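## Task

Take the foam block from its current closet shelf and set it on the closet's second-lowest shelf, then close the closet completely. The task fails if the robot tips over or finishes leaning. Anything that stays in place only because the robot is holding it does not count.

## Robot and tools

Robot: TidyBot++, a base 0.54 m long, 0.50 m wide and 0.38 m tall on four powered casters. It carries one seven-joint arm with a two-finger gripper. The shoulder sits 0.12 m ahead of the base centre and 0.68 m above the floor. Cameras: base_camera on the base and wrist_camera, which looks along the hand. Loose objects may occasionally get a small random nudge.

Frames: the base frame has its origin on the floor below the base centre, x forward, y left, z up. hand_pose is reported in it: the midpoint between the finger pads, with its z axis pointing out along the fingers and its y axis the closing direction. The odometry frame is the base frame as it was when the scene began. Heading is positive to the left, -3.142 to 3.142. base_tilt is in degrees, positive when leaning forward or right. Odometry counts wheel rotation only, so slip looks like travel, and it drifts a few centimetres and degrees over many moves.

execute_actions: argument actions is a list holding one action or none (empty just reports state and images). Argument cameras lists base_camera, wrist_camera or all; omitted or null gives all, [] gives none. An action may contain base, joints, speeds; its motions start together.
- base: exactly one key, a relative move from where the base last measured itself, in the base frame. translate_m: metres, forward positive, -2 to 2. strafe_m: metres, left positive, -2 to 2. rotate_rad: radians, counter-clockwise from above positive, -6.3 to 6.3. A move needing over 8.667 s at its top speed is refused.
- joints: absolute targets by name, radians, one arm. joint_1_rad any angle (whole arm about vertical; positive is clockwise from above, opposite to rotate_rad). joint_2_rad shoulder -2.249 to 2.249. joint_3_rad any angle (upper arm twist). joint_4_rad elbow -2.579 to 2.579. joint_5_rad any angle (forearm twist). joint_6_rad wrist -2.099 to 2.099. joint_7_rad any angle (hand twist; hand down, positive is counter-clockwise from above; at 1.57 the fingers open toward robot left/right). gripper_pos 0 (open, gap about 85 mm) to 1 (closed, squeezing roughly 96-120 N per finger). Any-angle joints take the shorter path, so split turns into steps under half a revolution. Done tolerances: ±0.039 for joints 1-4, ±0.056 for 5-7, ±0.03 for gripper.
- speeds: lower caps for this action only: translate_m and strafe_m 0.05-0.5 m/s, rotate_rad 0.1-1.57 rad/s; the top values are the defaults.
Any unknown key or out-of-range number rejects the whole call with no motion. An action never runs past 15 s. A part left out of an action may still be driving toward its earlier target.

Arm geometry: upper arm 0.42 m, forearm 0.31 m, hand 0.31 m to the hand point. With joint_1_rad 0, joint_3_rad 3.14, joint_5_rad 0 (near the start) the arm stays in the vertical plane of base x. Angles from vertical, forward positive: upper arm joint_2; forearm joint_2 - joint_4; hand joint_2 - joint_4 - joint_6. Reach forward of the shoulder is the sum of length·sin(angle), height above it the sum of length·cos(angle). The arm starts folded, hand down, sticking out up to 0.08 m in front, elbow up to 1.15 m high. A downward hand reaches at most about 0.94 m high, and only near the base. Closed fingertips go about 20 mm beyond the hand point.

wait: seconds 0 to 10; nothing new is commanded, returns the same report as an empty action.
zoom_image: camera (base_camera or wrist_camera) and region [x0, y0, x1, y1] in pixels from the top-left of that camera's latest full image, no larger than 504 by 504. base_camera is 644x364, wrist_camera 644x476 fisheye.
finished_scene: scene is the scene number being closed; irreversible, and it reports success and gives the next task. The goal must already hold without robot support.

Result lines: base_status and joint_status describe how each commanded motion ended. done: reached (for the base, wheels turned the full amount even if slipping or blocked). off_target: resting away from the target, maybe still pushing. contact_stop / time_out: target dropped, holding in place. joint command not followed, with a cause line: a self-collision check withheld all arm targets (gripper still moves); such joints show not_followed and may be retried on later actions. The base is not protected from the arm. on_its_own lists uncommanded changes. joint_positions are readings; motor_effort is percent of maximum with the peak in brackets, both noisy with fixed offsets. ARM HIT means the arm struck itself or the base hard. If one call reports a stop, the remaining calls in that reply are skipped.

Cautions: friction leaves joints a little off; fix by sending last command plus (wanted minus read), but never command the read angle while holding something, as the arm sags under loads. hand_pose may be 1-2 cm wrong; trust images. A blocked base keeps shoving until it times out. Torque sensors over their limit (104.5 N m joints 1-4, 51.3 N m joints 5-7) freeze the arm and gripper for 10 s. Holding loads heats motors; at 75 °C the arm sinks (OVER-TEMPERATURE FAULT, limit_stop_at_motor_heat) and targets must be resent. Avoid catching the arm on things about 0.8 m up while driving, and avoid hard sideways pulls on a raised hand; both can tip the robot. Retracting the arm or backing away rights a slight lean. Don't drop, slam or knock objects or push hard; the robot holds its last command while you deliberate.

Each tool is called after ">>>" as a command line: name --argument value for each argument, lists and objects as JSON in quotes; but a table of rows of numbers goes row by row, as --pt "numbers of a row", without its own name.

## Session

>>> execute_actions --actions '[{"joints":{"joint_1_rad":0,"joint_2_rad":-0.38,"joint_3_rad":3.14,"joint_5_rad":0,"joint_4_rad":-2.24,"joint_6_rad":0.33,"gripper_pos":1}}]'

>>> execute_actions --actions '[{"base":{"rotate_rad":2.1}}]'

>>> execute_actions --actions '[{"base":{"rotate_rad":2.1}}]'

Scene clock: 1.63 s.
base_odometry: x=+0.000 y=+0.000 heading=+0.000 (m, m, rad; odometry frame)
base_tilt: forward=-0.4 right=+0.2 (deg)
base_status: not commanded
joint_positions: joint_1_rad=-0.013 joint_2_rad=-0.368 joint_3_rad=+3.125 joint_4_rad=-2.249 joint_5_rad=+0.006 joint_6_rad=+0.311 joint_7_rad=+1.603 gripper_pos=+0.999
joint_status: all done
motor_effort: joint_1_rad=+1(0) joint_2_rad=-6(6) joint_3_rad=+1(1) joint_4_rad=+22(22) joint_5_rad=+0(1) joint_6_rad=+10(10) joint_7_rad=+1(1) (%)
hand_pose: x=+0.5779 y=+0.0168 z=+0.9783 quat_wxyz=(+0.005, +0.707, +0.026, +0.707) (m; base frame)
pictures: base_camera, wrist_camera
Images, in order (width x height): base_camera 644x364, wrist_camera 644x476.

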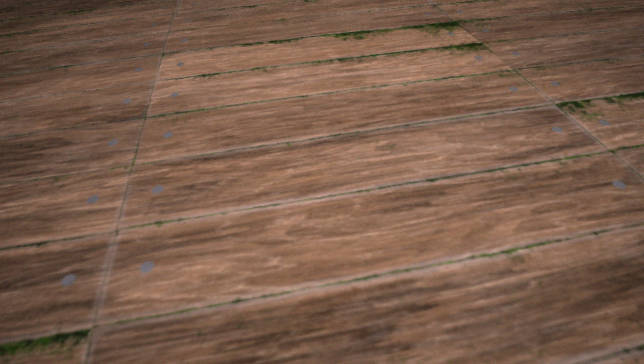

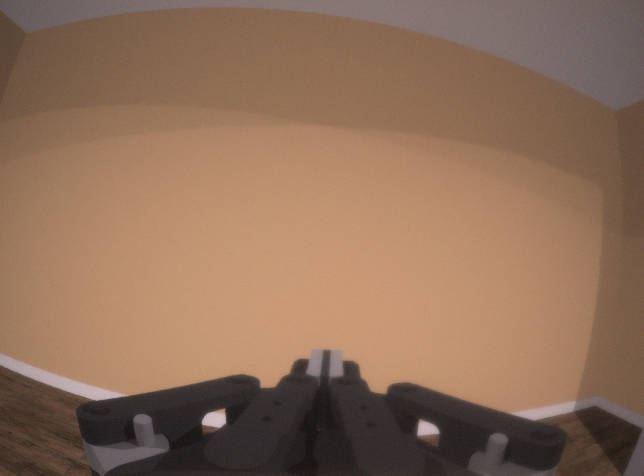

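Scene clock: 4.30 s.
base_odometry: x=+0.000 y=+0.000 heading=+2.100 (m, m, rad; odometry frame)
base_tilt: forward=-0.3 right=+0.2 (deg)
base_status: done
joint_positions: joint_1_rad=-0.009 joint_2_rad=-0.368 joint_3_rad=+3.129 joint_4_rad=-2.249 joint_5_rad=+0.006 joint_6_rad=+0.311 joint_7_rad=+1.603 gripper_pos=+0.999
joint_status: not commanded
motor_effort: joint_1_rad=+0(2) joint_2_rad=-6(7) joint_3_rad=+1(3) joint_4_rad=+22(21) joint_5_rad=+0(1) joint_6_rad=+10(9) joint_7_rad=+1(1) (%)
hand_pose: x=+0.5780 y=+0.0130 z=+0.9783 quat_wxyz=(+0.007, +0.707, +0.023, +0.707) (m; base frame)
pictures: base_camera, wrist_camera
Images, in order (width x height): base_camera 644x364, wrist_camera 644x476.

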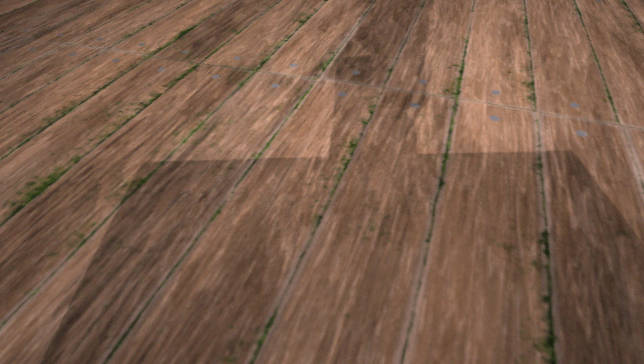

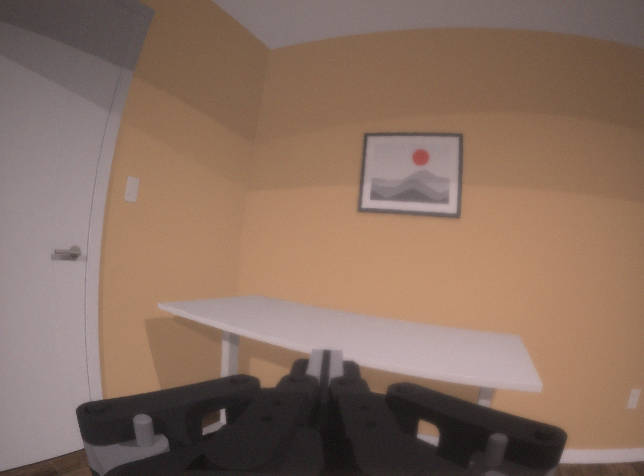

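Scene clock: 6.97 s.
base_odometry: x=+0.000 y=+0.000 heading=-2.083 (m, m, rad; odometry frame)
base_tilt: forward=-0.3 right=+0.2 (deg)
base_status: done
joint_positions: joint_1_rad=-0.007 joint_2_rad=-0.368 joint_3_rad=+3.131 joint_4_rad=-2.249 joint_5_rad=+0.006 joint_6_rad=+0.311 joint_7_rad=+1.603 gripper_pos=+0.999
joint_status: not commanded
motor_effort: joint_1_rad=+0(1) joint_2_rad=-6(7) joint_3_rad=+1(3) joint_4_rad=+21(22) joint_5_rad=+0(1) joint_6_rad=+10(10) joint_7_rad=+1(1) (%)
hand_pose: x=+0.5781 y=+0.0105 z=+0.9783 quat_wxyz=(+0.008, +0.707, +0.021, +0.707) (m; base frame)
pictures: base_camera, wrist_camera
Images, in order (width x height): base_camera 644x364, wrist_camera 644x476.

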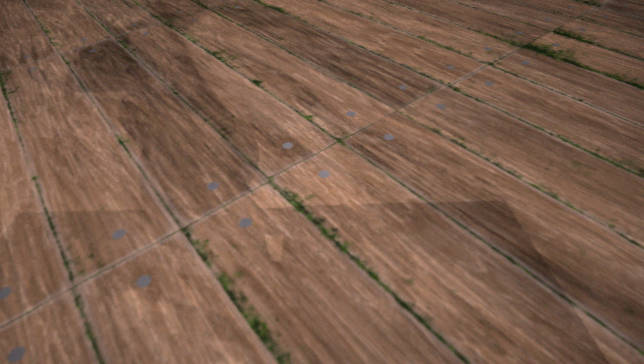

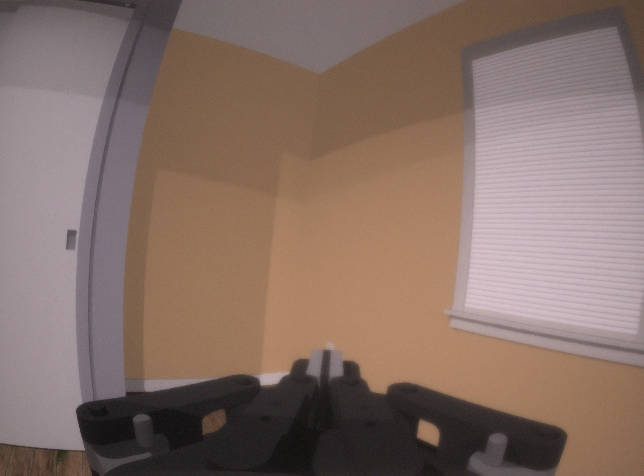

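>>> execute_actions --actions '[{"base":{"rotate_rad":0.66}}]'

Scene clock: 9.80 s.
base_odometry: x=+0.000 y=+0.000 heading=-1.423 (m, m, rad; odometry frame)
base_tilt: forward=-0.4 right=+0.2 (deg)
base_status: done
joint_positions: joint_1_rad=-0.006 joint_2_rad=-0.368 joint_3_rad=+3.133 joint_4_rad=-2.249 joint_5_rad=+0.006 joint_6_rad=+0.311 joint_7_rad=+1.603 gripper_pos=+0.999
joint_status: not commanded
motor_effort: joint_1_rad=+0(2) joint_2_rad=-6(7) joint_3_rad=+1(3) joint_4_rad=+22(22) joint_5_rad=-1(1) joint_6_rad=+9(10) joint_7_rad=+1(1) (%)
hand_pose: x=+0.5781 y=+0.0094 z=+0.9783 quat_wxyz=(+0.009, +0.707, +0.020, +0.707) (m; base frame)
pictures: base_camera, wrist_camera
Images, in order (width x height): base_camera 644x364, wrist_camera 644x476.

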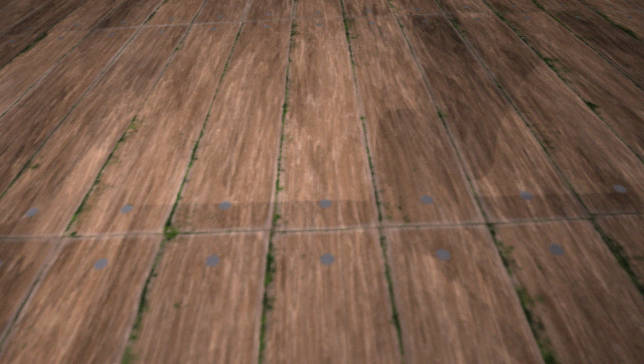

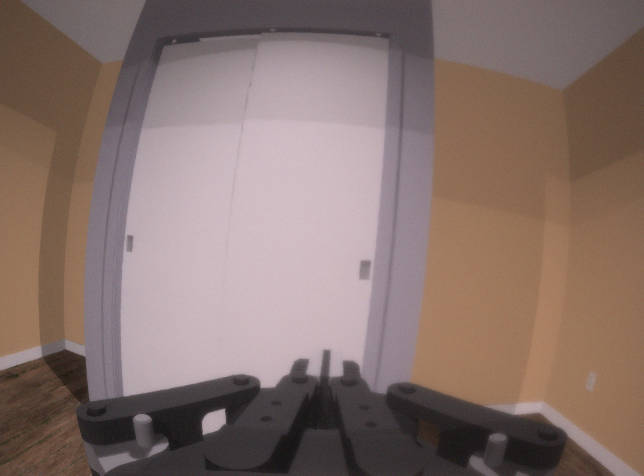

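>>> execute_actions --actions '[{"base":{"rotate_rad":0.05},"joints":{"joint_7_rad":1.52}}]' --cameras '[]'

>>> execute_actions --actions '[{"base":{"strafe_m":-0.24}}]' --cameras '[]'

>>> execute_actions --actions '[{"base":{"translate_m":1.0}}]'

Scene clock: 12.90 s.
base_odometry: x=+0.000 y=+0.000 heading=-1.373 (m, m, rad; odometry frame)
base_tilt: forward=-0.4 right=+0.2 (deg)
base_status: done
joint_positions: joint_1_rad=-0.005 joint_2_rad=-0.368 joint_3_rad=+3.133 joint_4_rad=-2.249 joint_5_rad=+0.006 joint_6_rad=+0.311 joint_7_rad=+1.532 gripper_pos=+0.999
joint_status: all done
motor_effort: joint_1_rad=+0(2) joint_2_rad=-6(6) joint_3_rad=+1(3) joint_4_rad=+22(22) joint_5_rad=+0(1) joint_6_rad=+10(10) joint_7_rad=+1(1) (%)
hand_pose: x=+0.5782 y=+0.0088 z=+0.9783 quat_wxyz=(-0.016, +0.707, -0.005, +0.707) (m; base frame)
pictures: none
No camera images: the call's "cameras" was empty. Leave "cameras" out to get every camera's image.

Scene clock: 14.67 s.
base_odometry: x=-0.235 y=-0.047 heading=-1.373 (m, m, rad; odometry frame)
base_tilt: forward=-0.4 right=+0.2 (deg)
base_status: done
joint_positions: joint_1_rad=-0.005 joint_2_rad=-0.368 joint_3_rad=+3.136 joint_4_rad=-2.249 joint_5_rad=+0.006 joint_6_rad=+0.311 joint_7_rad=+1.532 gripper_pos=+0.999
joint_status: not commanded
motor_effort: joint_1_rad=+0(1) joint_2_rad=-6(6) joint_3_rad=+1(4) joint_4_rad=+22(22) joint_5_rad=+0(1) joint_6_rad=+10(9) joint_7_rad=+1(1) (%)
hand_pose: x=+0.5782 y=+0.0076 z=+0.9783 quat_wxyz=(-0.015, +0.707, -0.006, +0.707) (m; base frame)
pictures: none
No camera images: the call's "cameras" was empty. Leave "cameras" out to get every camera's image.

Scene clock: 18.03 s.
base_odometry: x=-0.039 y=-1.028 heading=-1.373 (m, m, rad; odometry frame)
base_tilt: forward=-0.4 right=+0.2 (deg)
base_status: done
joint_positions: joint_1_rad=-0.005 joint_2_rad=-0.371 joint_3_rad=+3.136 joint_4_rad=-2.249 joint_5_rad=+0.006 joint_6_rad=+0.311 joint_7_rad=+1.532 gripper_pos=+0.999
joint_status: not commanded
motor_effort: joint_1_rad=+0(1) joint_2_rad=-6(9) joint_3_rad=+1(2) joint_4_rad=+22(22) joint_5_rad=+0(0) joint_6_rad=+10(10) joint_7_rad=+1(1) (%)
hand_pose: x=+0.5772 y=+0.0076 z=+0.9798 quat_wxyz=(-0.016, +0.706, -0.006, +0.708) (m; base frame)
pictures: base_camera, wrist_camera
Images, in order (width x height): base_camera 644x364, wrist_camera 644x476.

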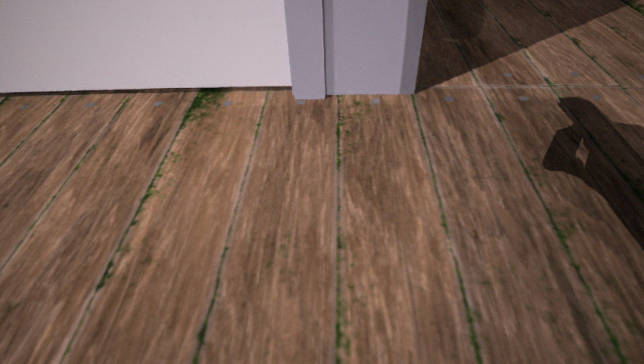

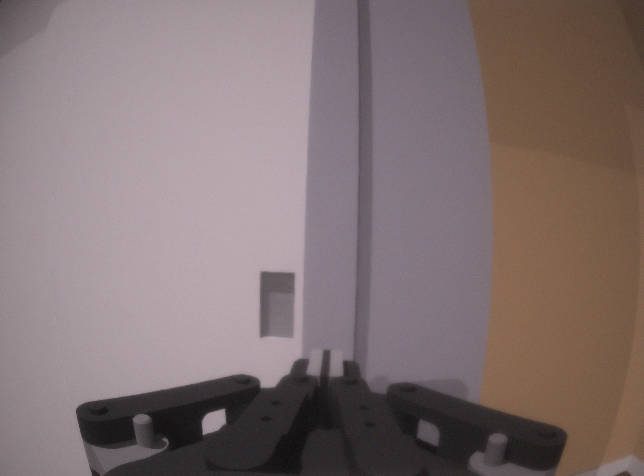

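>>> execute_actions --actions '[{"base":{"rotate_rad":0.03},"joints":{"joint_4_rad":-2.34,"joint_6_rad":0.41}}]' --cameras '[]'

>>> execute_actions --actions '[{"base":{"strafe_m":0.035}}]' --cameras '[]'

>>> execute_actions --actions '[{"base":{"translate_m":0.2},"speeds":{"translate_m":0.2}}]'

Scene clock: 21.80 s.
base_odometry: x=-0.039 y=-1.028 heading=-1.343 (m, m, rad; odometry frame)
base_tilt: forward=-0.3 right=+0.2 (deg)
base_status: done
joint_positions: joint_1_rad=-0.005 joint_2_rad=-0.371 joint_3_rad=+3.136 joint_4_rad=-2.324 joint_5_rad=+0.006 joint_6_rad=+0.372 joint_7_rad=+1.532 gripper_pos=+0.999
joint_status: all done
motor_effort: joint_1_rad=+1(1) joint_2_rad=-6(6) joint_3_rad=+1(3) joint_4_rad=+21(22) joint_5_rad=+0(1) joint_6_rad=+10(10) joint_7_rad=+1(1) (%)
hand_pose: x=+0.5693 y=+0.0075 z=+0.9537 quat_wxyz=(-0.016, +0.710, -0.006, +0.704) (m; base frame)
pictures: none
No camera images: the call's "cameras" was empty. Leave "cameras" out to get every camera's image.

Scene clock: 22.70 s.
base_odometry: x=-0.005 y=-1.020 heading=-1.343 (m, m, rad; odometry frame)
base_tilt: forward=-0.4 right=+0.2 (deg)
base_status: done
joint_positions: joint_1_rad=-0.005 joint_2_rad=-0.371 joint_3_rad=+3.136 joint_4_rad=-2.324 joint_5_rad=+0.006 joint_6_rad=+0.373 joint_7_rad=+1.532 gripper_pos=+0.999
joint_status: not commanded
motor_effort: joint_1_rad=+0(1) joint_2_rad=-5(7) joint_3_rad=+1(3) joint_4_rad=+21(22) joint_5_rad=-1(1) joint_6_rad=+10(10) joint_7_rad=+1(1) (%)
hand_pose: x=+0.5693 y=+0.0075 z=+0.9541 quat_wxyz=(-0.016, +0.710, -0.006, +0.704) (m; base frame)
pictures: none
No camera images: the call's "cameras" was empty. Leave "cameras" out to get every camera's image.

Scene clock: 24.47 s.
base_odometry: x=+0.041 y=-1.215 heading=-1.343 (m, m, rad; odometry frame)
base_tilt: forward=-0.4 right=+0.2 (deg)
base_status: done
joint_positions: joint_1_rad=-0.005 joint_2_rad=-0.373 joint_3_rad=+3.136 joint_4_rad=-2.324 joint_5_rad=+0.006 joint_6_rad=+0.375 joint_7_rad=+1.532 gripper_pos=+0.999
joint_status: not commanded
motor_effort: joint_1_rad=+1(0) joint_2_rad=-5(8) joint_3_rad=+1(1) joint_4_rad=+21(22) joint_5_rad=-1(1) joint_6_rad=+9(10) joint_7_rad=+1(1) (%)
hand_pose: x=+0.5689 y=+0.0075 z=+0.9552 quat_wxyz=(-0.016, +0.709, -0.006, +0.705) (m; base frame)
pictures: base_camera, wrist_camera
Images, in order (width x height): base_camera 644x364, wrist_camera 644x476.

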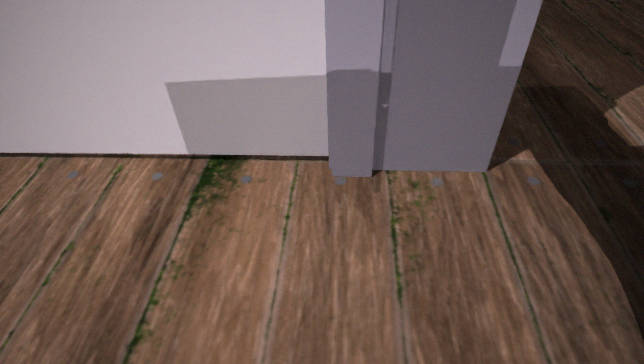

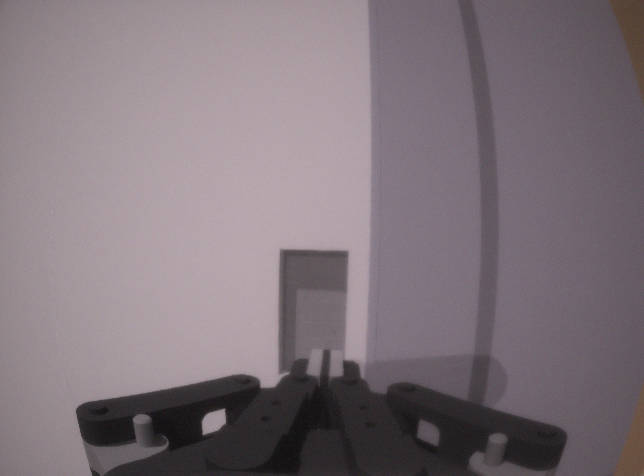

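>>> execute_actions --actions '[{"base":{"strafe_m":0.01},"joints":{"joint_4_rad":-2.285}}]' --cameras '[]'

>>> execute_actions --actions '[{"base":{"translate_m":0.085},"speeds":{"translate_m":0.05}}]' --cameras '["wrist_camera"]'

>>> execute_actions --actions '[{"base":{"strafe_m":0.45},"speeds":{"strafe_m":0.1}}]'

>>> execute_actions --actions '[{"base":{"translate_m":-0.45}}]' --cameras '[]'

>>> execute_actions --actions '[{"base":{"strafe_m":-0.28},"joints":{"joint_6_rad":0.1,"gripper_pos":0}}]'

Scene clock: 28.67 s.
base_odometry: x=+0.050 y=-1.213 heading=-1.343 (m, m, rad; odometry frame)
base_tilt: forward=-0.3 right=+0.3 (deg)
base_status: done
joint_positions: joint_1_rad=-0.005 joint_2_rad=-0.373 joint_3_rad=+3.136 joint_4_rad=-2.299 joint_5_rad=+0.006 joint_6_rad=+0.375 joint_7_rad=+1.532 gripper_pos=+0.999
joint_status: all done
motor_effort: joint_1_rad=+0(0) joint_2_rad=-6(7) joint_3_rad=+1(2) joint_4_rad=+21(22) joint_5_rad=+0(0) joint_6_rad=+10(10) joint_7_rad=+1(1) (%)
hand_pose: x=+0.5716 y=+0.0075 z=+0.9702 quat_wxyz=(-0.016, +0.700, -0.006, +0.714) (m; base frame)
pictures: none
No camera images: the call's "cameras" was empty. Leave "cameras" out to get every camera's image.

Scene clock: 30.90 s.
base_odometry: x=+0.070 y=-1.295 heading=-1.343 (m, m, rad; odometry frame)
base_tilt: forward=-0.4 right=+0.1 (deg)
base_status: done
joint_positions: joint_1_rad=-0.005 joint_2_rad=-0.436 joint_3_rad=+3.135 joint_4_rad=-2.336 joint_5_rad=+0.006 joint_6_rad=+0.376 joint_7_rad=+1.532 gripper_pos=+0.999
joint_status: not commanded
motor_effort: joint_1_rad=+2(2) joint_2_rad=+7(11) joint_3_rad=+4(6) joint_4_rad=+32(36) joint_5_rad=-1(2) joint_6_rad=+14(14) joint_7_rad=+1(1) (%)
hand_pose: x=+0.5495 y=+0.0075 z=+0.9764 quat_wxyz=(-0.016, +0.690, -0.006, +0.723) (m; base frame)
pictures: wrist_camera
Images, in order (width x height): wrist_camera 644x476.

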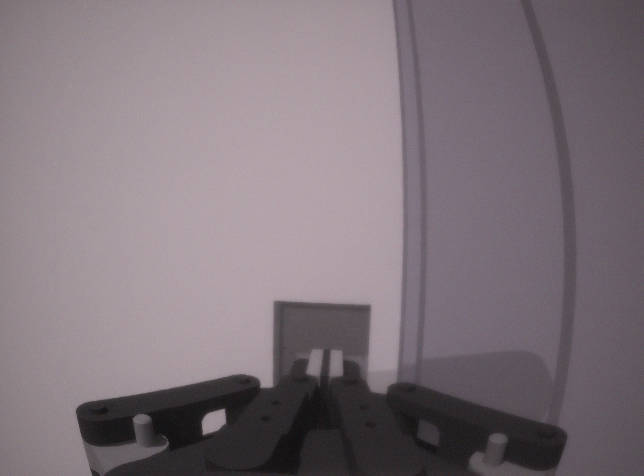

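Scene clock: 35.97 s.
base_odometry: x=+0.508 y=-1.194 heading=-1.343 (m, m, rad; odometry frame)
base_tilt: forward=-0.4 right=+0.2 (deg)
base_status: done
joint_positions: joint_1_rad=+0.007 joint_2_rad=-0.400 joint_3_rad=+3.146 joint_4_rad=-2.307 joint_5_rad=+0.004 joint_6_rad=+0.378 joint_7_rad=+1.532 gripper_pos=+0.999
joint_status: not commanded
motor_effort: joint_1_rad=+0(8) joint_2_rad=-5(5) joint_3_rad=+1(8) joint_4_rad=+21(31) joint_5_rad=+0(3) joint_6_rad=+9(13) joint_7_rad=+1(1) (%)
hand_pose: x=+0.5629 y=-0.0034 z=+0.9788 quat_wxyz=(-0.010, +0.692, -0.016, +0.722) (m; base frame)
pictures: base_camera, wrist_camera
Images, in order (width x height): base_camera 644x364, wrist_camera 644x476.

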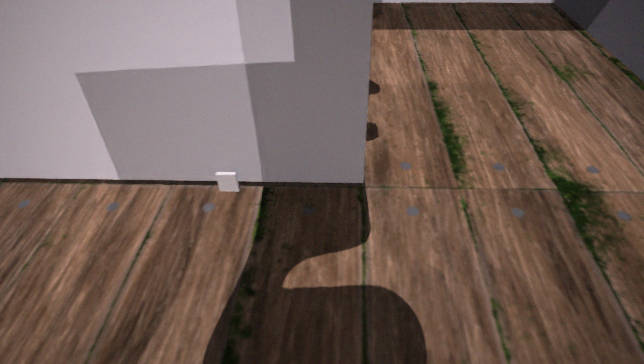

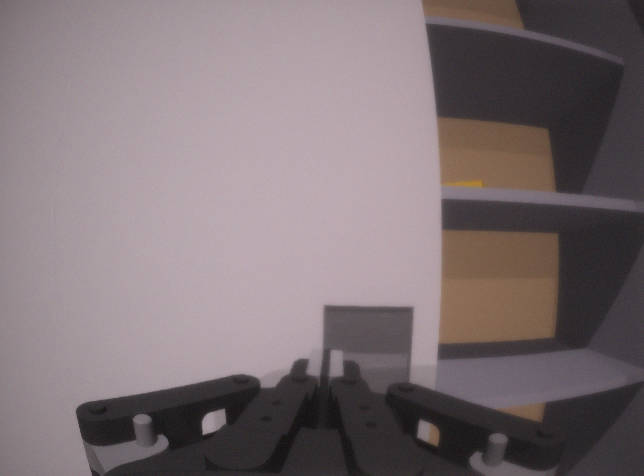

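Scene clock: 38.23 s.
base_odometry: x=+0.407 y=-0.755 heading=-1.343 (m, m, rad; odometry frame)
base_tilt: forward=-0.4 right=+0.1 (deg)
base_status: done
joint_positions: joint_1_rad=+0.007 joint_2_rad=-0.391 joint_3_rad=+3.146 joint_4_rad=-2.306 joint_5_rad=+0.004 joint_6_rad=+0.378 joint_7_rad=+1.532 gripper_pos=+0.999
joint_status: not commanded
motor_effort: joint_1_rad=+0(0) joint_2_rad=-5(7) joint_3_rad=+1(1) joint_4_rad=+21(22) joint_5_rad=-1(0) joint_6_rad=+10(10) joint_7_rad=+1(1) (%)
hand_pose: x=+0.5658 y=-0.0035 z=+0.9752 quat_wxyz=(-0.010, +0.695, -0.016, +0.719) (m; base frame)
pictures: none
No camera images: the call's "cameras" was empty. Leave "cameras" out to get every camera's image.

Scene clock: 40.10 s.
base_odometry: x=+0.134 y=-0.818 heading=-1.343 (m, m, rad; odometry frame)
base_tilt: forward=-0.4 right=+0.2 (deg)
base_status: done
joint_positions: joint_1_rad=+0.007 joint_2_rad=-0.387 joint_3_rad=+3.146 joint_4_rad=-2.297 joint_5_rad=+0.004 joint_6_rad=+0.117 joint_7_rad=+1.532 gripper_pos=+0.000
joint_status: all done
motor_effort: joint_1_rad=+0(1) joint_2_rad=-5(6) joint_3_rad=+1(3) joint_4_rad=+21(24) joint_5_rad=+0(0) joint_6_rad=+10(9) joint_7_rad=+1(1) (%)
hand_pose: x=+0.5602 y=-0.0035 z=+0.8981 quat_wxyz=(-0.008, +0.781, -0.018, +0.624) (m; base frame)
pictures: base_camera, wrist_camera
Images, in order (width x height): base_camera 644x364, wrist_camera 644x476.

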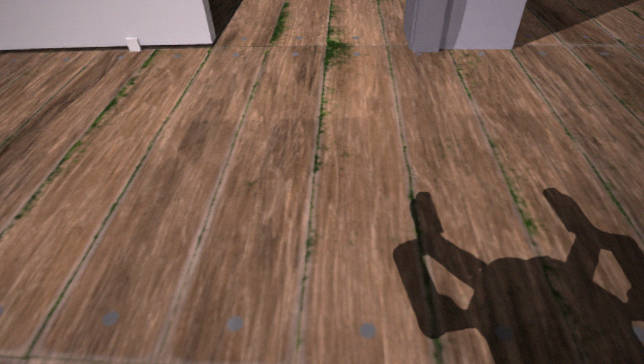

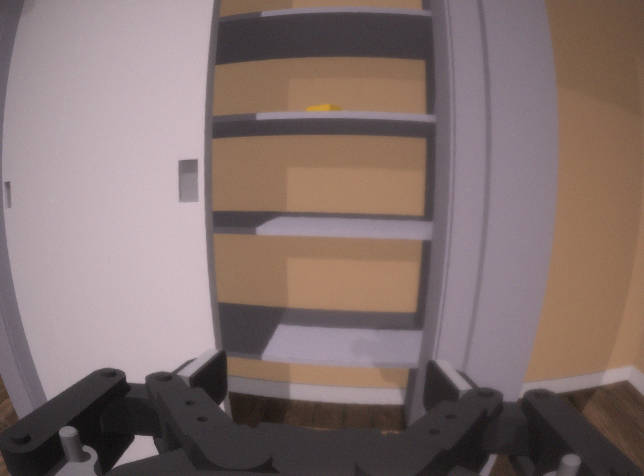

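>>> execute_actions --actions '[{"joints":{"joint_2_rad":0.3,"joint_4_rad":-0.96,"joint_6_rad":-0.32}}]' --cameras '[]'

>>> execute_actions --actions '[{"base":{"translate_m":0.3}}]' --cameras '["wrist_camera"]'

Scene clock: 45.23 s.
base_odometry: x=+0.134 y=-0.818 heading=-1.343 (m, m, rad; odometry frame)
base_tilt: forward=-0.3 right=+0.3 (deg)
base_status: not commanded
joint_positions: joint_1_rad=+0.007 joint_2_rad=+0.283 joint_3_rad=+3.146 joint_4_rad=-0.984 joint_5_rad=+0.004 joint_6_rad=-0.282 joint_7_rad=+1.532 gripper_pos=+0.000
joint_status: all done
motor_effort: joint_1_rad=+0(0) joint_2_rad=-28(29) joint_3_rad=+0(1) joint_4_rad=+22(23) joint_5_rad=+0(0) joint_6_rad=+10(10) joint_7_rad=+1(1) (%)
hand_pose: x=+0.8477 y=-0.0062 z=+1.1867 quat_wxyz=(-0.008, +0.699, -0.016, +0.715) (m; base frame)
pictures: none
No camera images: the call's "cameras" was empty. Leave "cameras" out to get every camera's image.

Scene clock: 47.17 s.
base_odometry: x=+0.201 y=-1.111 heading=-1.344 (m, m, rad; odometry frame)
base_tilt: forward=-0.3 right=+0.2 (deg)
base_status: done
joint_positions: joint_1_rad=+0.007 joint_2_rad=+0.300 joint_3_rad=+3.146 joint_4_rad=-0.981 joint_5_rad=+0.004 joint_6_rad=-0.286 joint_7_rad=+1.532 gripper_pos=+0.000
joint_status: not commanded
motor_effort: joint_1_rad=+0(0) joint_2_rad=-30(32) joint_3_rad=+0(0) joint_4_rad=+22(22) joint_5_rad=+0(0) joint_6_rad=+10(10) joint_7_rad=+1(1) (%)
hand_pose: x=+0.8562 y=-0.0062 z=+1.1742 quat_wxyz=(-0.008, +0.706, -0.016, +0.708) (m; base frame)
pictures: wrist_camera
Images, in order (width x height): wrist_camera 644x476.

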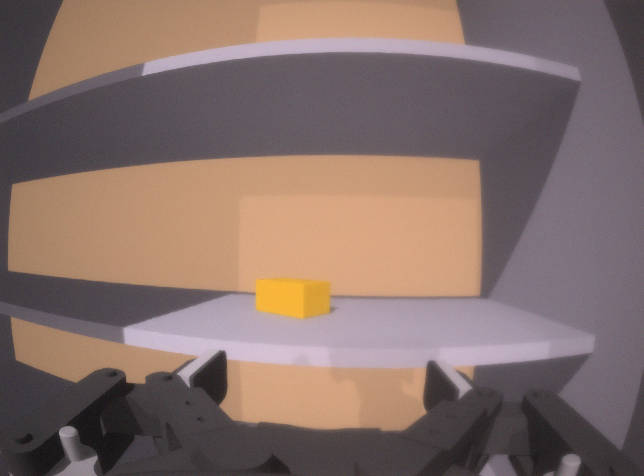

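>>> execute_actions --actions '[{"base":{"strafe_m":0.035},"speeds":{"strafe_m":0.1}}]' --cameras '[]'

>>> execute_actions --actions '[{"base":{"translate_m":0.2},"speeds":{"translate_m":0.1}}]' --cameras '["wrist_camera"]'

Scene clock: 51.43 s.
base_odometry: x=+0.235 y=-1.103 heading=-1.344 (m, m, rad; odometry frame)
base_tilt: forward=-0.4 right=+0.2 (deg)
base_status: done
joint_positions: joint_1_rad=+0.000 joint_2_rad=+0.300 joint_3_rad=+3.146 joint_4_rad=-0.981 joint_5_rad=+0.004 joint_6_rad=-0.286 joint_7_rad=+1.532 gripper_pos=+0.000
joint_status: not commanded
motor_effort: joint_1_rad=+0(2) joint_2_rad=-29(30) joint_3_rad=+1(2) joint_4_rad=+22(22) joint_5_rad=+0(1) joint_6_rad=+9(10) joint_7_rad=+1(1) (%)
hand_pose: x=+0.8562 y=-0.0014 z=+1.1742 quat_wxyz=(-0.010, +0.706, -0.014, +0.708) (m; base frame)
pictures: none
No camera images: the call's "cameras" was empty. Leave "cameras" out to get every camera's image.

Scene clock: 54.00 s.
base_odometry: x=+0.281 y=-1.298 heading=-1.344 (m, m, rad; odometry frame)
base_tilt: forward=-0.4 right=+0.2 (deg)
base_status: done
joint_positions: joint_1_rad=+0.000 joint_2_rad=+0.301 joint_3_rad=+3.146 joint_4_rad=-0.981 joint_5_rad=+0.004 joint_6_rad=-0.287 joint_7_rad=+1.532 gripper_pos=+0.000
joint_status: not commanded
motor_effort: joint_1_rad=+0(0) joint_2_rad=-29(32) joint_3_rad=+0(0) joint_4_rad=+21(23) joint_5_rad=-1(0) joint_6_rad=+9(11) joint_7_rad=+1(1) (%)
hand_pose: x=+0.8566 y=-0.0014 z=+1.1738 quat_wxyz=(-0.010, +0.706, -0.014, +0.708) (m; base frame)
pictures: wrist_camera
Images, in order (width x height): wrist_camera 644x476.

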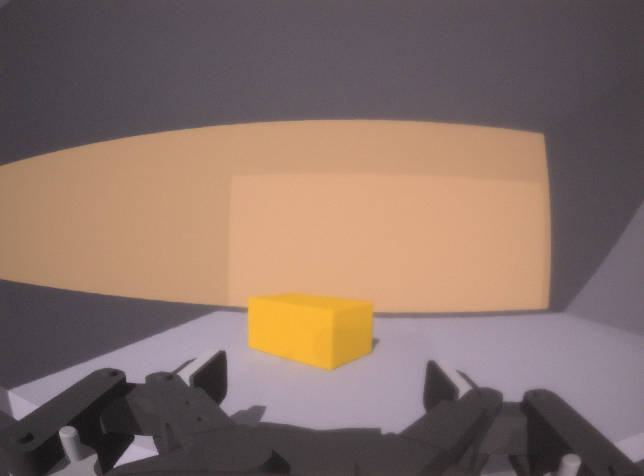

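>>> execute_actions --actions '[{"base":{"translate_m":0.17},"speeds":{"translate_m":0.05}}]'

>>> execute_actions --actions '[{"joints":{"gripper_pos":1}}]' --cameras '["wrist_camera"]'

Scene clock: 59.90 s.
base_odometry: x=+0.319 y=-1.464 heading=-1.344 (m, m, rad; odometry frame)
base_tilt: forward=-0.4 right=+0.2 (deg)
base_status: done
joint_positions: joint_1_rad=+0.000 joint_2_rad=+0.292 joint_3_rad=+3.146 joint_4_rad=-0.975 joint_5_rad=+0.004 joint_6_rad=-0.290 joint_7_rad=+1.532 gripper_pos=+0.000
joint_status: not commanded
motor_effort: joint_1_rad=+0(1) joint_2_rad=-28(30) joint_3_rad=+0(0) joint_4_rad=+21(22) joint_5_rad=+0(0) joint_6_rad=+9(12) joint_7_rad=+1(1) (%)
hand_pose: x=+0.8514 y=-0.0014 z=+1.1830 quat_wxyz=(-0.010, +0.702, -0.014, +0.712) (m; base frame)
pictures: base_camera, wrist_camera
Images, in order (width x height): base_camera 644x364, wrist_camera 644x476.

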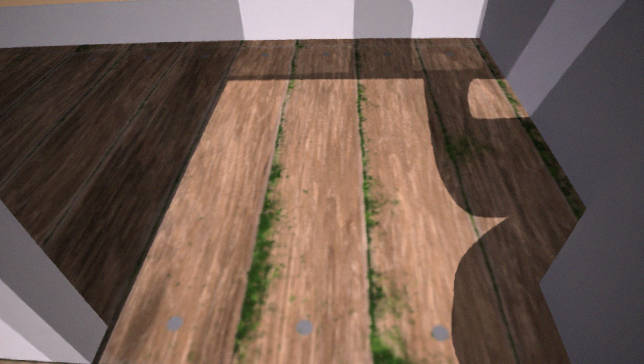

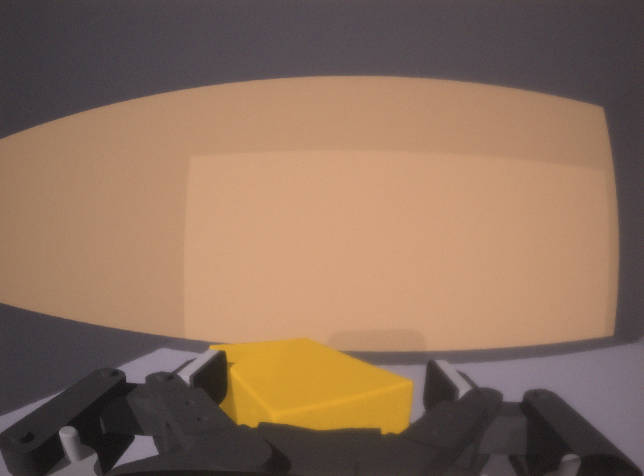

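Scene clock: 61.00 s.
base_odometry: x=+0.319 y=-1.464 heading=-1.344 (m, m, rad; odometry frame)
base_tilt: forward=-0.3 right=+0.2 (deg)
base_status: not commanded
joint_positions: joint_1_rad=+0.000 joint_2_rad=+0.292 joint_3_rad=+3.146 joint_4_rad=-0.975 joint_5_rad=+0.004 joint_6_rad=-0.290 joint_7_rad=+1.532 gripper_pos=+0.254
joint_status: gripper_pos off_target (ended at +0.254, target +1.000)
motor_effort: joint_1_rad=+0(0) joint_2_rad=-28(28) joint_3_rad=+0(0) joint_4_rad=+21(21) joint_5_rad=+0(0) joint_6_rad=+9(9) joint_7_rad=+1(1) (%)
hand_pose: x=+0.8514 y=-0.0014 z=+1.1830 quat_wxyz=(-0.010, +0.702, -0.014, +0.712) (m; base frame)
pictures: wrist_camera
Images, in order (width x height): wrist_camera 644x476.

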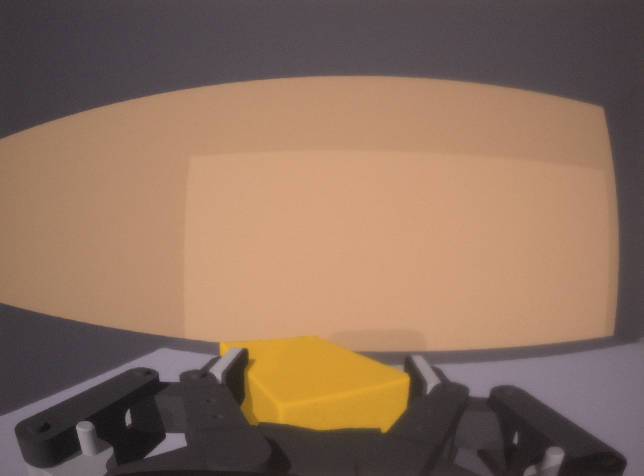

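>>> execute_actions --actions '[{"joints":{"joint_2_rad":0.24}}]' --cameras '[]'

>>> execute_actions --actions '[{"base":{"translate_m":-0.4},"speeds":{"translate_m":0.2}}]' --cameras '[]'

>>> execute_actions --actions '[{"joints":{"joint_2_rad":0.4,"joint_4_rad":-1.65,"joint_6_rad":0.49}}]' --cameras '["wrist_camera"]'

>>> execute_actions --actions '[{"base":{"translate_m":0.26},"speeds":{"translate_m":0.15}}]' --cameras '["wrist_camera"]'

Scene clock: 65.60 s.
base_odometry: x=+0.319 y=-1.464 heading=-1.344 (m, m, rad; odometry frame)
base_tilt: forward=-0.4 right=+0.2 (deg)
base_status: not commanded
joint_positions: joint_1_rad=+0.000 joint_2_rad=+0.253 joint_3_rad=+3.146 joint_4_rad=-0.975 joint_5_rad=+0.004 joint_6_rad=-0.290 joint_7_rad=+1.532 gripper_pos=+0.254
joint_status: all done
motor_effort: joint_1_rad=+0(0) joint_2_rad=-27(31) joint_3_rad=+0(0) joint_4_rad=+22(23) joint_5_rad=+0(1) joint_6_rad=+10(10) joint_7_rad=+1(1) (%)
hand_pose: x=+0.8315 y=-0.0014 z=+1.2109 quat_wxyz=(-0.011, +0.688, -0.014, +0.725) (m; base frame)
pictures: none
No camera images: the call's "cameras" was empty. Leave "cameras" out to get every camera's image.

Scene clock: 68.40 s.
base_odometry: x=+0.229 y=-1.074 heading=-1.344 (m, m, rad; odometry frame)
base_tilt: forward=-0.4 right=+0.3 (deg)
base_status: done
joint_positions: joint_1_rad=+0.000 joint_2_rad=+0.246 joint_3_rad=+3.146 joint_4_rad=-0.975 joint_5_rad=+0.004 joint_6_rad=-0.290 joint_7_rad=+1.532 gripper_pos=+0.254
joint_status: not commanded
motor_effort: joint_1_rad=+0(2) joint_2_rad=-26(33) joint_3_rad=+1(1) joint_4_rad=+21(24) joint_5_rad=-1(0) joint_6_rad=+10(10) joint_7_rad=+1(1) (%)
hand_pose: x=+0.8277 y=-0.0014 z=+1.2159 quat_wxyz=(-0.011, +0.686, -0.014, +0.728) (m; base frame)
pictures: none
No camera images: the call's "cameras" was empty. Leave "cameras" out to get every camera's image.

Scene clock: 70.37 s.
base_odometry: x=+0.229 y=-1.074 heading=-1.344 (m, m, rad; odometry frame)
base_tilt: forward=-0.3 right=+0.2 (deg)
base_status: not commanded
joint_positions: joint_1_rad=+0.000 joint_2_rad=+0.394 joint_3_rad=+3.146 joint_4_rad=-1.632 joint_5_rad=+0.004 joint_6_rad=+0.452 joint_7_rad=+1.532 gripper_pos=+0.254
joint_status: all done
motor_effort: joint_1_rad=-1(0) joint_2_rad=-32(34) joint_3_rad=-1(0) joint_4_rad=+21(24) joint_5_rad=+0(0) joint_6_rad=+10(11) joint_7_rad=+1(1) (%)
hand_pose: x=+0.8743 y=-0.0008 z=+0.9310 quat_wxyz=(-0.011, +0.708, -0.013, +0.706) (m; base frame)
pictures: wrist_camera
Images, in order (width x height): wrist_camera 644x476.

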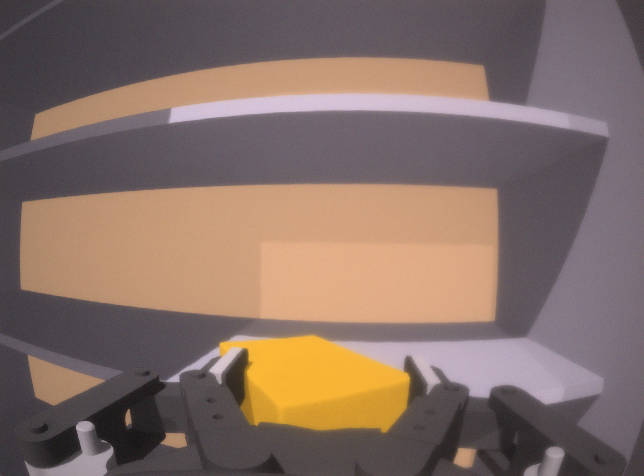

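Scene clock: 72.77 s.
base_odometry: x=+0.288 y=-1.327 heading=-1.343 (m, m, rad; odometry frame)
base_tilt: forward=-0.3 right=+0.3 (deg)
base_status: done
joint_positions: joint_1_rad=+0.000 joint_2_rad=+0.396 joint_3_rad=+3.146 joint_4_rad=-1.632 joint_5_rad=+0.004 joint_6_rad=+0.452 joint_7_rad=+1.532 gripper_pos=+0.254
joint_status: not commanded
motor_effort: joint_1_rad=+0(1) joint_2_rad=-31(34) joint_3_rad=+0(0) joint_4_rad=+21(22) joint_5_rad=+0(0) joint_6_rad=+10(10) joint_7_rad=+1(1) (%)
hand_pose: x=+0.8747 y=-0.0008 z=+0.9295 quat_wxyz=(-0.011, +0.709, -0.013, +0.705) (m; base frame)
pictures: wrist_camera
Images, in order (width x height): wrist_camera 644x476.

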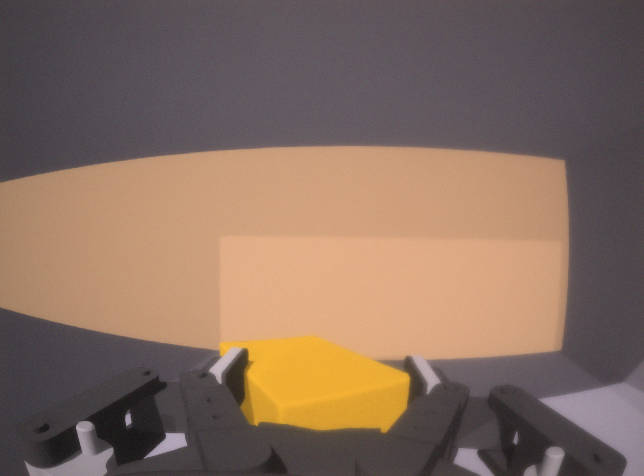

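>>> execute_actions --actions '[{"joints":{"joint_4_rad":-1.84,"joint_6_rad":0.66}}]' --cameras '["wrist_camera"]'

>>> execute_actions --actions '[{"joints":{"gripper_pos":0}}]' --cameras '["wrist_camera"]'

>>> execute_actions --actions '[{"base":{"translate_m":-0.2},"speeds":{"translate_m":0.2}}]' --cameras '["wrist_camera"]'

>>> execute_actions --actions '[{"joints":{"joint_2_rad":-0.39,"joint_4_rad":-2.31,"joint_6_rad":0.31,"gripper_pos":1}}]' --cameras '[]'

>>> execute_actions --actions '[{"base":{"strafe_m":0.225}}]' --cameras '["wrist_camera"]'

Scene clock: 78.90 s.
base_odometry: x=+0.288 y=-1.327 heading=-1.343 (m, m, rad; odometry frame)
base_tilt: forward=-0.3 right=+0.2 (deg)
base_status: not commanded
joint_positions: joint_1_rad=+0.000 joint_2_rad=+0.396 joint_3_rad=+3.146 joint_4_rad=-1.813 joint_5_rad=+0.004 joint_6_rad=+0.626 joint_7_rad=+1.532 gripper_pos=+0.254
joint_status: all done
motor_effort: joint_1_rad=+0(0) joint_2_rad=-29(32) joint_3_rad=+0(0) joint_4_rad=+18(21) joint_5_rad=+1(1) joint_6_rad=+10(12) joint_7_rad=+1(1) (%)
hand_pose: x=+0.8452 y=-0.0006 z=+0.8790 quat_wxyz=(-0.011, +0.711, -0.013, +0.703) (m; base frame)
pictures: wrist_camera
Images, in order (width x height): wrist_camera 644x476.

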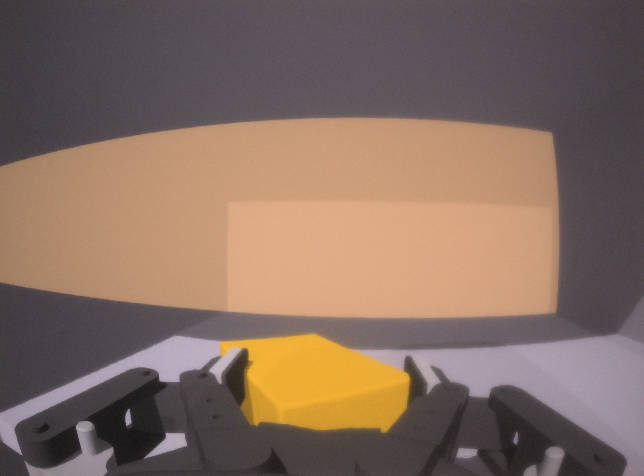

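Scene clock: 80.00 s.
base_odometry: x=+0.288 y=-1.327 heading=-1.343 (m, m, rad; odometry frame)
base_tilt: forward=-0.3 right=+0.2 (deg)
base_status: not commanded
joint_positions: joint_1_rad=+0.000 joint_2_rad=+0.396 joint_3_rad=+3.146 joint_4_rad=-1.815 joint_5_rad=+0.004 joint_6_rad=+0.626 joint_7_rad=+1.532 gripper_pos=+0.000
joint_status: all done
motor_effort: joint_1_rad=+1(0) joint_2_rad=-29(30) joint_3_rad=+1(0) joint_4_rad=+19(19) joint_5_rad=+0(0) joint_6_rad=+9(10) joint_7_rad=+1(1) (%)
hand_pose: x=+0.8448 y=-0.0006 z=+0.8779 quat_wxyz=(-0.011, +0.712, -0.013, +0.702) (m; base frame)
pictures: wrist_camera
Images, in order (width x height): wrist_camera 644x476.

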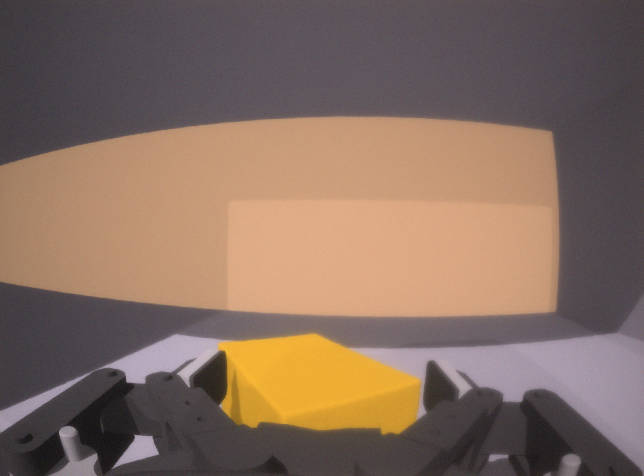

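Scene clock: 81.77 s.
base_odometry: x=+0.243 y=-1.132 heading=-1.343 (m, m, rad; odometry frame)
base_tilt: forward=-0.4 right=+0.2 (deg)
base_status: done
joint_positions: joint_1_rad=+0.000 joint_2_rad=+0.396 joint_3_rad=+3.146 joint_4_rad=-1.818 joint_5_rad=+0.004 joint_6_rad=+0.626 joint_7_rad=+1.532 gripper_pos=+0.000
joint_status: not commanded
motor_effort: joint_1_rad=+0(2) joint_2_rad=-30(32) joint_3_rad=+0(1) joint_4_rad=+19(20) joint_5_rad=-1(0) joint_6_rad=+10(10) joint_7_rad=+1(1) (%)
hand_pose: x=+0.8442 y=-0.0006 z=+0.8757 quat_wxyz=(-0.011, +0.713, -0.013, +0.701) (m; base frame)
pictures: wrist_camera
Images, in order (width x height): wrist_camera 644x476.

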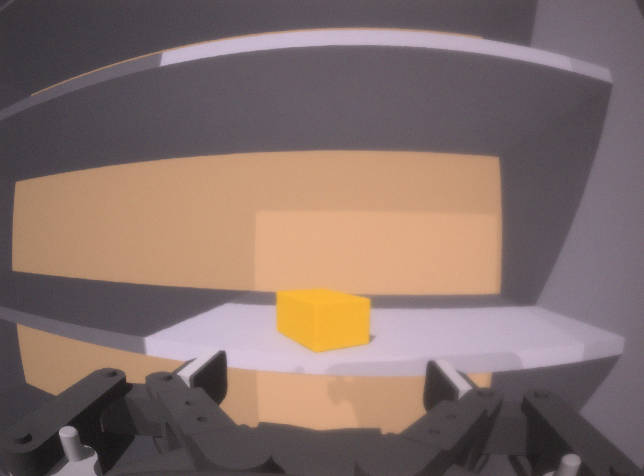

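Scene clock: 83.83 s.
base_odometry: x=+0.243 y=-1.132 heading=-1.343 (m, m, rad; odometry frame)
base_tilt: forward=-0.4 right=+0.2 (deg)
base_status: not commanded
joint_positions: joint_1_rad=+0.000 joint_2_rad=-0.377 joint_3_rad=+3.146 joint_4_rad=-2.287 joint_5_rad=+0.004 joint_6_rad=+0.346 joint_7_rad=+1.532 gripper_pos=+0.999
joint_status: all done
motor_effort: joint_1_rad=+1(0) joint_2_rad=-6(31) joint_3_rad=+1(0) joint_4_rad=+21(22) joint_5_rad=+0(0) joint_6_rad=+10(11) joint_7_rad=+1(1) (%)
hand_pose: x=+0.5718 y=-0.0005 z=+0.9705 quat_wxyz=(-0.012, +0.705, -0.014, +0.709) (m; base frame)
pictures: none
No camera images: the call's "cameras" was empty. Leave "cameras" out to get every camera's image.

Scene clock: 85.53 s.
base_odometry: x=+0.462 y=-1.081 heading=-1.343 (m, m, rad; odometry frame)
base_tilt: forward=-0.3 right=+0.2 (deg)
base_status: done
joint_positions: joint_1_rad=+0.000 joint_2_rad=-0.377 joint_3_rad=+3.144 joint_4_rad=-2.287 joint_5_rad=+0.004 joint_6_rad=+0.346 joint_7_rad=+1.532 gripper_pos=+0.999
joint_status: not commanded
motor_effort: joint_1_rad=+0(1) joint_2_rad=-6(7) joint_3_rad=+1(3) joint_4_rad=+21(22) joint_5_rad=+0(0) joint_6_rad=+10(10) joint_7_rad=+1(1) (%)
hand_pose: x=+0.5718 y=+0.0004 z=+0.9702 quat_wxyz=(-0.012, +0.705, -0.013, +0.709) (m; base frame)
pictures: wrist_camera
Images, in order (width x height): wrist_camera 644x476.

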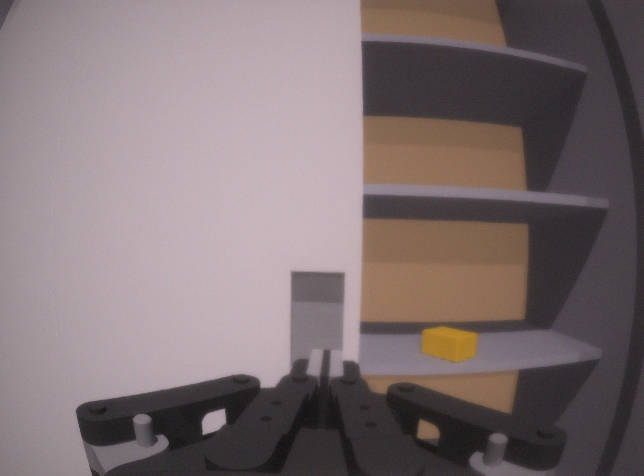

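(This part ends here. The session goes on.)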